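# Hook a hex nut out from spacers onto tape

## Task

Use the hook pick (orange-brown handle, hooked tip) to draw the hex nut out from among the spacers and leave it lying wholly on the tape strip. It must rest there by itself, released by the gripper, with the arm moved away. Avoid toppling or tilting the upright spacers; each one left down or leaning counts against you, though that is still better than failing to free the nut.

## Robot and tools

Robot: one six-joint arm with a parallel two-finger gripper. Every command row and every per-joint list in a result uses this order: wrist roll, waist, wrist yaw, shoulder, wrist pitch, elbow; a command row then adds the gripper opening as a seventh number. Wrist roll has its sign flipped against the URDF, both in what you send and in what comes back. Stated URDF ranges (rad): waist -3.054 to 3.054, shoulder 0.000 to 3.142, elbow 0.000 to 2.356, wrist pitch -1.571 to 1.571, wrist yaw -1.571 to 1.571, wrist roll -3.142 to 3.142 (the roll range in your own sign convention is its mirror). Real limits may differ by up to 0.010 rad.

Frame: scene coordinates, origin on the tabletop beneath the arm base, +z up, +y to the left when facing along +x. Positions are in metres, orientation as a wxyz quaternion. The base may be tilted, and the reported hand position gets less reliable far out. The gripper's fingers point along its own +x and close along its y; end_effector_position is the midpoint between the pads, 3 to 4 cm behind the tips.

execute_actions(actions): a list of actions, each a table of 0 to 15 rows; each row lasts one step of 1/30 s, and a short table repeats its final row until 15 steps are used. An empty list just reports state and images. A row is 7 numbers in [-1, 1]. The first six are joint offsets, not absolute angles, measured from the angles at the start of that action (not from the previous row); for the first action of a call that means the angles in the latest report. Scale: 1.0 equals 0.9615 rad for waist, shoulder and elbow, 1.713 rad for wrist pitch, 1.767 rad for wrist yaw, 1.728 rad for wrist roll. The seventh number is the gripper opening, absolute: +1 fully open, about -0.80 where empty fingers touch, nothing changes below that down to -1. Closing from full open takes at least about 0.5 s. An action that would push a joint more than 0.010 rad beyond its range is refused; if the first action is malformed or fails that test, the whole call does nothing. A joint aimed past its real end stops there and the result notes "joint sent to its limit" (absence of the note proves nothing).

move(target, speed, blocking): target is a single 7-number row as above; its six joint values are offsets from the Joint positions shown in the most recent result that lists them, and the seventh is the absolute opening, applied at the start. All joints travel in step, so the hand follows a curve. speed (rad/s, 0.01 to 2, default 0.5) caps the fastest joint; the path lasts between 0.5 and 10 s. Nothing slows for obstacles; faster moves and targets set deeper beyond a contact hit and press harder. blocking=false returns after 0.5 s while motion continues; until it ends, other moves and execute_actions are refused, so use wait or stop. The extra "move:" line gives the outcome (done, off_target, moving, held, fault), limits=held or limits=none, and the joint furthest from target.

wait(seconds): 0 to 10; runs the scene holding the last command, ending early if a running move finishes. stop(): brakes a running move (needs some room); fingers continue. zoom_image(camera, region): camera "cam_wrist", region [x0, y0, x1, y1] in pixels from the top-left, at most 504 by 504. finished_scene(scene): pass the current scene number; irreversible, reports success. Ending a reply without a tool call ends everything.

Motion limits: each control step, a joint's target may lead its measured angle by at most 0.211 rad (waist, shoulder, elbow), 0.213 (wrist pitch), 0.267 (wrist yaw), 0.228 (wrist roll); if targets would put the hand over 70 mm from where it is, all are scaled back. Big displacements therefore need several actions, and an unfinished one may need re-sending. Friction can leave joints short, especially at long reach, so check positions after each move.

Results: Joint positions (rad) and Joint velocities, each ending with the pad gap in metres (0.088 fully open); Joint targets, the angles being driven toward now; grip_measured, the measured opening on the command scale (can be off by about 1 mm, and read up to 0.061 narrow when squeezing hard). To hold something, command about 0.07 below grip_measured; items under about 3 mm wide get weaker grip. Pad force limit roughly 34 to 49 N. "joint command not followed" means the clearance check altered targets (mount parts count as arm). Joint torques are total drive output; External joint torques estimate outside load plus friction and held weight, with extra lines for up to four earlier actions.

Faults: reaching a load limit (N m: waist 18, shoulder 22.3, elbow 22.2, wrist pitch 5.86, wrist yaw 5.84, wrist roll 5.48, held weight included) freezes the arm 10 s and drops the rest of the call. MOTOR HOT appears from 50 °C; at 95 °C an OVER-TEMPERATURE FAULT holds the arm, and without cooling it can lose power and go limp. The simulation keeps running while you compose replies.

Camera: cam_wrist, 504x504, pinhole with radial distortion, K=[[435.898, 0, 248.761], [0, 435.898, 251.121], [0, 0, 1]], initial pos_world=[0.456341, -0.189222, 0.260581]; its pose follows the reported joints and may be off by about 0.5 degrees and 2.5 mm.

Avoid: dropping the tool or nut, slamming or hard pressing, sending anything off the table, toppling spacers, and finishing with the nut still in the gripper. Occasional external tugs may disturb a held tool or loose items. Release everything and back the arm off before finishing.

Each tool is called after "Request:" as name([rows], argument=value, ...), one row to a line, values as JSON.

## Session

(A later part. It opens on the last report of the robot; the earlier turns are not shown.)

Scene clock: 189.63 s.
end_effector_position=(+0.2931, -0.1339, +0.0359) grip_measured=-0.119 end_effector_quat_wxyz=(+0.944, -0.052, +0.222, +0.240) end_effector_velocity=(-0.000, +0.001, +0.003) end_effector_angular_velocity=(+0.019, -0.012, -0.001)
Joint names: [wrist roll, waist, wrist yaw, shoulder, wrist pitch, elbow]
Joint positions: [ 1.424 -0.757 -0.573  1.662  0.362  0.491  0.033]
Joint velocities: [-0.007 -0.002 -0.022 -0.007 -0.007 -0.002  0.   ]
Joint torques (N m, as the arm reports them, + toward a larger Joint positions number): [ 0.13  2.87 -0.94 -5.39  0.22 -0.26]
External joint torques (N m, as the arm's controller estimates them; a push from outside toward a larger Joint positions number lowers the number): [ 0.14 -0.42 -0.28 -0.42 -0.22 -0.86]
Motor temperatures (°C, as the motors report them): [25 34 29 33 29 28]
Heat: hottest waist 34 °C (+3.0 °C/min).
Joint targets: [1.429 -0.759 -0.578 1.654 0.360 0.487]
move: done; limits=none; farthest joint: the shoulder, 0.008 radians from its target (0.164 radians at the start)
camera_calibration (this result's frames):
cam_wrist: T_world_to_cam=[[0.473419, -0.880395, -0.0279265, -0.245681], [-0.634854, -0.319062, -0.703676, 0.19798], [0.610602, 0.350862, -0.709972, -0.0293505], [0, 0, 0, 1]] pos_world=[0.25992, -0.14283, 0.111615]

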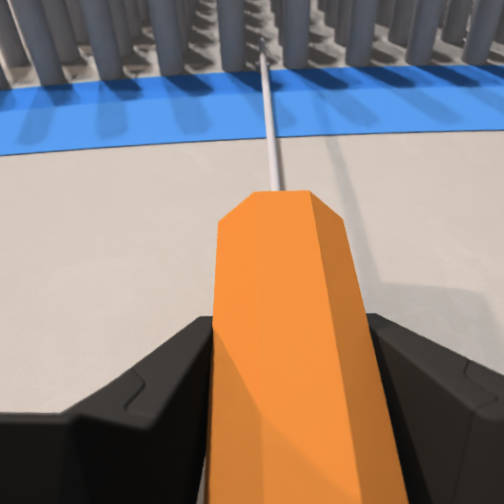

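Request:
move(target=[0.068,-0.142,-0.057,-0.118,-0.09,-0.023,-0.35], speed=0.07)

Request:
move(target=[-0.02,0.042,0.014,-0.095,-0.03,-0.015,-0.35], speed=0.1)

Request:
move(target=[0,0,0,0,0.08,0,-0.35], speed=0.2)

Scene clock: 195.70 s.
end_effector_position=(+0.2611, -0.1511, +0.0373) grip_measured=-0.119 end_effector_quat_wxyz=(+0.945, -0.049, +0.222, +0.237) end_effector_velocity=(-0.002, -0.001, +0.001) end_effector_angular_velocity=(-0.000, -0.003, -0.001)
Joint names: [wrist roll, waist, wrist yaw, shoulder, wrist pitch, elbow]
Joint positions: [ 1.538 -0.892 -0.666  1.557  0.21   0.474  0.033]
Joint velocities: [ 0.007 -0.007 -0.007 -0.007 -0.007 -0.002 -0.   ]
Joint torques (N m, as the arm reports them, + toward a larger Joint positions number): [ 0.17  2.26 -1.07 -5.43  0.14 -0.31]
External joint torques (N m, as the arm's controller estimates them; a push from outside toward a larger Joint positions number lowers the number): [ 0.17 -0.38 -0.41 -0.51 -0.14 -0.91]
Motor temperatures (°C, as the motors report them): [25 33 29 33 29 27]
Heat: hottest waist 33 °C (+1.0 °C/min).
Joint targets: [1.542 -0.893 -0.674 1.549 0.208 0.469]
move: done; limits=none; farthest joint: the shoulder, 0.009 radians from its target (0.114 radians at the start)
camera_calibration (this result's frames):
cam_wrist: T_world_to_cam=[[0.466636, -0.883903, -0.0310803, -0.244236], [-0.636724, -0.311339, -0.705443, 0.174797], [0.613867, 0.348975, -0.708085, -0.00398587], [0, 0, 0, 1]] pos_world=[0.227713, -0.160069, 0.112896]

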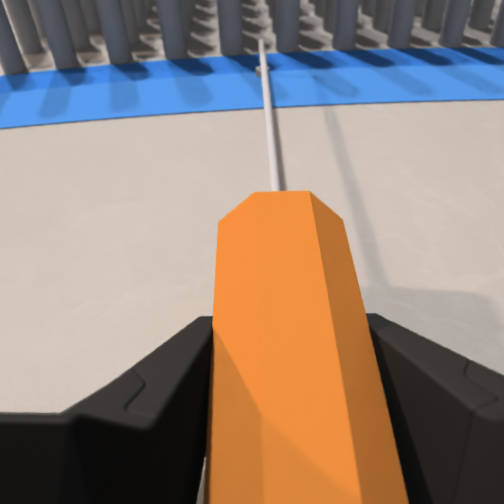

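Scene clock: 197.00 s.
end_effector_position=(+0.2632, -0.1528, +0.0538) grip_measured=-0.119 end_effector_quat_wxyz=(+0.945, -0.052, +0.221, +0.236) end_effector_velocity=(+0.001, -0.000, +0.002) end_effector_angular_velocity=(-0.008, -0.015, +0.002)
Joint names: [wrist roll, waist, wrist yaw, shoulder, wrist pitch, elbow]
Joint positions: [ 1.507 -0.855 -0.641  1.474  0.16   0.465  0.033]
Joint velocities: [ 0.007  0.002 -0.007 -0.002  0.007 -0.002 -0.   ]
Joint torques (N m, as the arm reports them, + toward a larger Joint positions number): [-0.15  2.64 -0.75 -5.24  0.17  0.09]
External joint torques (N m, as the arm's controller estimates them; a push from outside toward a larger Joint positions number lowers the number): [-0.14  0.02 -0.09 -0.47 -0.15 -0.99]
Motor temperatures (°C, as the motors report them): [25 33 29 33 29 27]
Heat: hottest waist 33 °C (+1.0 °C/min).
Joint targets: [1.503 -0.851 -0.641 1.466 0.158 0.459]
move: done; limits=none; farthest joint: the shoulder, 0.009 radians from its target (0.092 radians at the start)
camera_calibration (this result's frames):
cam_wrist: T_world_to_cam=[[0.467388, -0.88371, -0.0245931, -0.246805], [-0.634382, -0.315885, -0.705533, 0.185969], [0.615718, 0.345359, -0.70825, 0.00601155], [0, 0, 0, 1]] pos_world=[0.229627, -0.161435, 0.129395]

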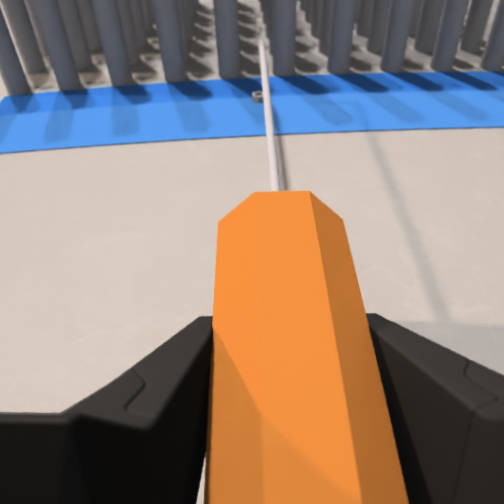

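Scene clock: 198.17 s.
end_effector_position=(+0.2750, -0.1751, +0.0566) grip_measured=-0.119 end_effector_quat_wxyz=(+0.954, -0.101, +0.205, +0.194) end_effector_velocity=(-0.002, +0.001, -0.001) end_effector_angular_velocity=(+0.009, +0.014, -0.003)
Joint names: [wrist roll, waist, wrist yaw, shoulder, wrist pitch, elbow]
Joint positions: [ 1.507 -0.855 -0.641  1.474  0.295  0.465  0.033]
Joint velocities: [-0.007 -0.002  0.007 -0.002 -0.007 -0.002  0.   ]
Joint torques (N m, as the arm reports them, + toward a larger Joint positions number): [-0.03  2.33 -0.75 -4.68  0.6   0.81]
External joint torques (N m, as the arm's controller estimates them; a push from outside toward a larger Joint positions number lowers the number): [-0.01 -0.34 -0.1   0.28  0.09 -0.45]
Motor temperatures (°C, as the motors report them): [25 33 29 33 29 27]
Heat: hottest waist 33 °C (+1.0 °C/min).
Joint targets: [1.507 -0.855 -0.641 1.474 0.297 0.465]
move: done; limits=none; farthest joint: the wrist pitch, 0.002 radians from its target (0.137 radians at the start)
camera_calibration (this result's frames):
cam_wrist: T_world_to_cam=[[0.410483, -0.906924, 0.0948264, -0.267089], [-0.610801, -0.35068, -0.709892, 0.176055], [0.677072, 0.233479, -0.697898, -0.0285915], [0, 0, 0, 1]] pos_world=[0.236529, -0.173816, 0.130353]

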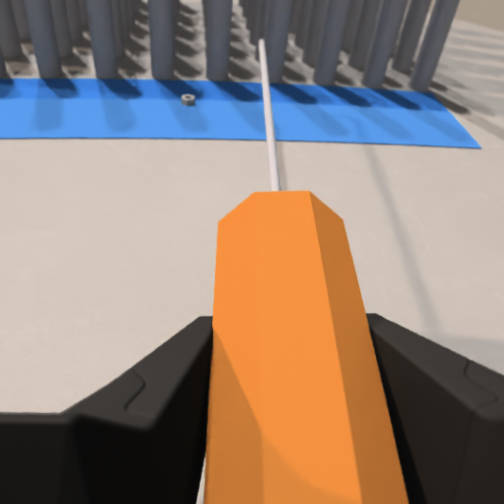

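Request:
move(target=[-0.045,-0.052,-0.02,0.11,0.037,0.016,-0.35], speed=0.1)

Request:
move(target=[0,0,0,0,0,0,0.8])

Request:
move(target=[-0.07,0.15,0.057,-0.3,-0.1,-0.04,0.8])

Scene clock: 204.70 s.
end_effector_position=(+0.2710, -0.1744, +0.0351) grip_measured=-0.119 end_effector_quat_wxyz=(+0.957, -0.048, +0.220, +0.181) end_effector_velocity=(+0.001, -0.003, +0.001) end_effector_angular_velocity=(-0.013, -0.013, -0.003)
Joint names: [wrist roll, waist, wrist yaw, shoulder, wrist pitch, elbow]
Joint positions: [ 1.434 -0.903 -0.669  1.572  0.356  0.475  0.033]
Joint velocities: [ 0.007 -0.002 -0.007 -0.002  0.007  0.002 -0.   ]
Joint torques (N m, as the arm reports them, + toward a larger Joint positions number): [-0.18  2.21 -1.09 -3.97  0.51  0.79]
External joint torques (N m, as the arm's controller estimates them; a push from outside toward a larger Joint positions number lowers the number): [-0.17 -0.49 -0.44  1.18  0.03  0.03]
Motor temperatures (°C, as the motors report them): [25 33 29 33 29 27]
Heat: hottest waist 33 °C (+0.0 °C/min).
Joint targets: [1.430 -0.905 -0.677 1.580 0.358 0.480]
move: done; limits=none; farthest joint: the shoulder, 0.008 radians from its target (0.105 radians at the start)
camera_calibration (this result's frames):
cam_wrist: T_world_to_cam=[[0.365979, -0.930593, -0.00755614, -0.251301], [-0.658194, -0.253094, -0.70903, 0.188435], [0.657906, 0.264463, -0.705138, -0.0302342], [0, 0, 0, 1]] pos_world=[0.235889, -0.178171, 0.110388]

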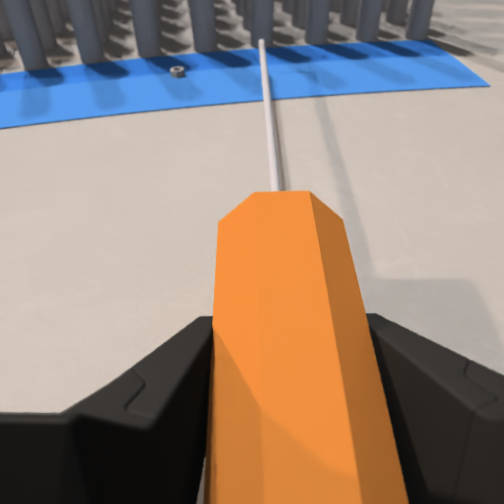

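Scene clock: 205.43 s.
end_effector_position=(+0.2710, -0.1744, +0.0352) grip_measured=+0.796 end_effector_quat_wxyz=(+0.957, -0.047, +0.219, +0.181) end_effector_velocity=(-0.003, +0.005, +0.001) end_effector_angular_velocity=(+0.037, -0.000, +0.006)
Joint names: [wrist roll, waist, wrist yaw, shoulder, wrist pitch, elbow]
Joint positions: [ 1.434 -0.903 -0.669  1.572  0.356  0.475  0.078]
Joint velocities: [-0.007 -0.007 -0.022 -0.002 -0.022 -0.007  0.   ]
Joint torques (N m, as the arm reports them, + toward a larger Joint positions number): [ 0.01  2.41 -0.75 -4.8   0.41  0.36]
External joint torques (N m, as the arm's controller estimates them; a push from outside toward a larger Joint positions number lowers the number): [ 0.02 -0.28 -0.09  0.28 -0.02 -0.24]
Motor temperatures (°C, as the motors report them): [25 33 29 33 29 27]
Heat: hottest waist 33 °C (+0.0 °C/min).
Joint targets: [1.434 -0.903 -0.669 1.572 0.356 0.475]
move: done; limits=none; farthest joint: the waist, 0.000 radians from its target (0.000 radians at the start)
camera_calibration (this result's frames):
cam_wrist: T_world_to_cam=[[0.366029, -0.930573, -0.00757966, -0.251302], [-0.657938, -0.253014, -0.709296, 0.188443], [0.658134, 0.26461, -0.70487, -0.0302615], [0, 0, 0, 1]] pos_world=[0.235884, -0.178168, 0.110427]

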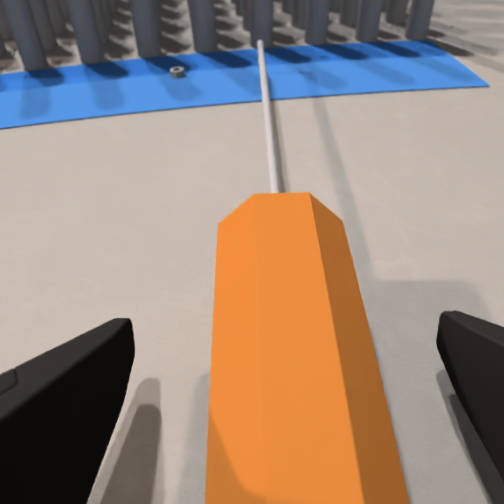

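Scene clock: 206.63 s.
end_effector_position=(+0.2782, -0.1753, +0.0954) grip_measured=+0.797 end_effector_quat_wxyz=(+0.960, -0.049, +0.212, +0.177) end_effector_velocity=(-0.002, +0.001, -0.002) end_effector_angular_velocity=(-0.004, +0.009, +0.003)
Joint names: [wrist roll, waist, wrist yaw, shoulder, wrist pitch, elbow]
Joint positions: [ 1.317 -0.762 -0.573  1.29   0.187  0.445  0.078]
Joint velocities: [ 0.007 -0.002  0.007 -0.002 -0.007 -0.002 -0.   ]
Joint torques (N m, as the arm reports them, + toward a larger Joint positions number): [-0.13  2.39 -0.6  -4.98  0.45  1.01]
External joint torques (N m, as the arm's controller estimates them; a push from outside toward a larger Joint positions number lowers the number): [-0.12 -0.11  0.04 -0.43 -0.19 -1.29]
Motor temperatures (°C, as the motors report them): [25 32 29 33 29 27]
Heat: hottest shoulder 33 °C (+0.0 °C/min).
Joint targets: [1.313 -0.759 -0.568 1.283 0.185 0.437]
move: done; limits=none; farthest joint: the elbow, 0.008 radians from its target (0.039 radians at the start)
camera_calibration (this result's frames):
cam_wrist: T_world_to_cam=[[0.359733, -0.933055, 0.00100272, -0.253776], [-0.647467, -0.2504, -0.719782, 0.234198], [0.671847, 0.25828, -0.694199, 0.00179359], [0, 0, 0, 1]] pos_world=[0.241722, -0.178607, 0.170071]

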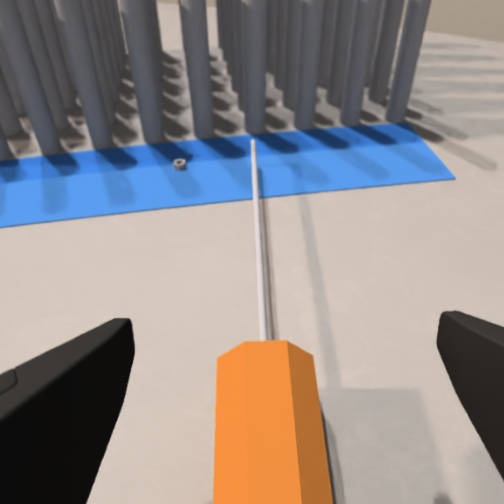

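Request:
finished_scene(scene=2)

The scene is finished: the task was done.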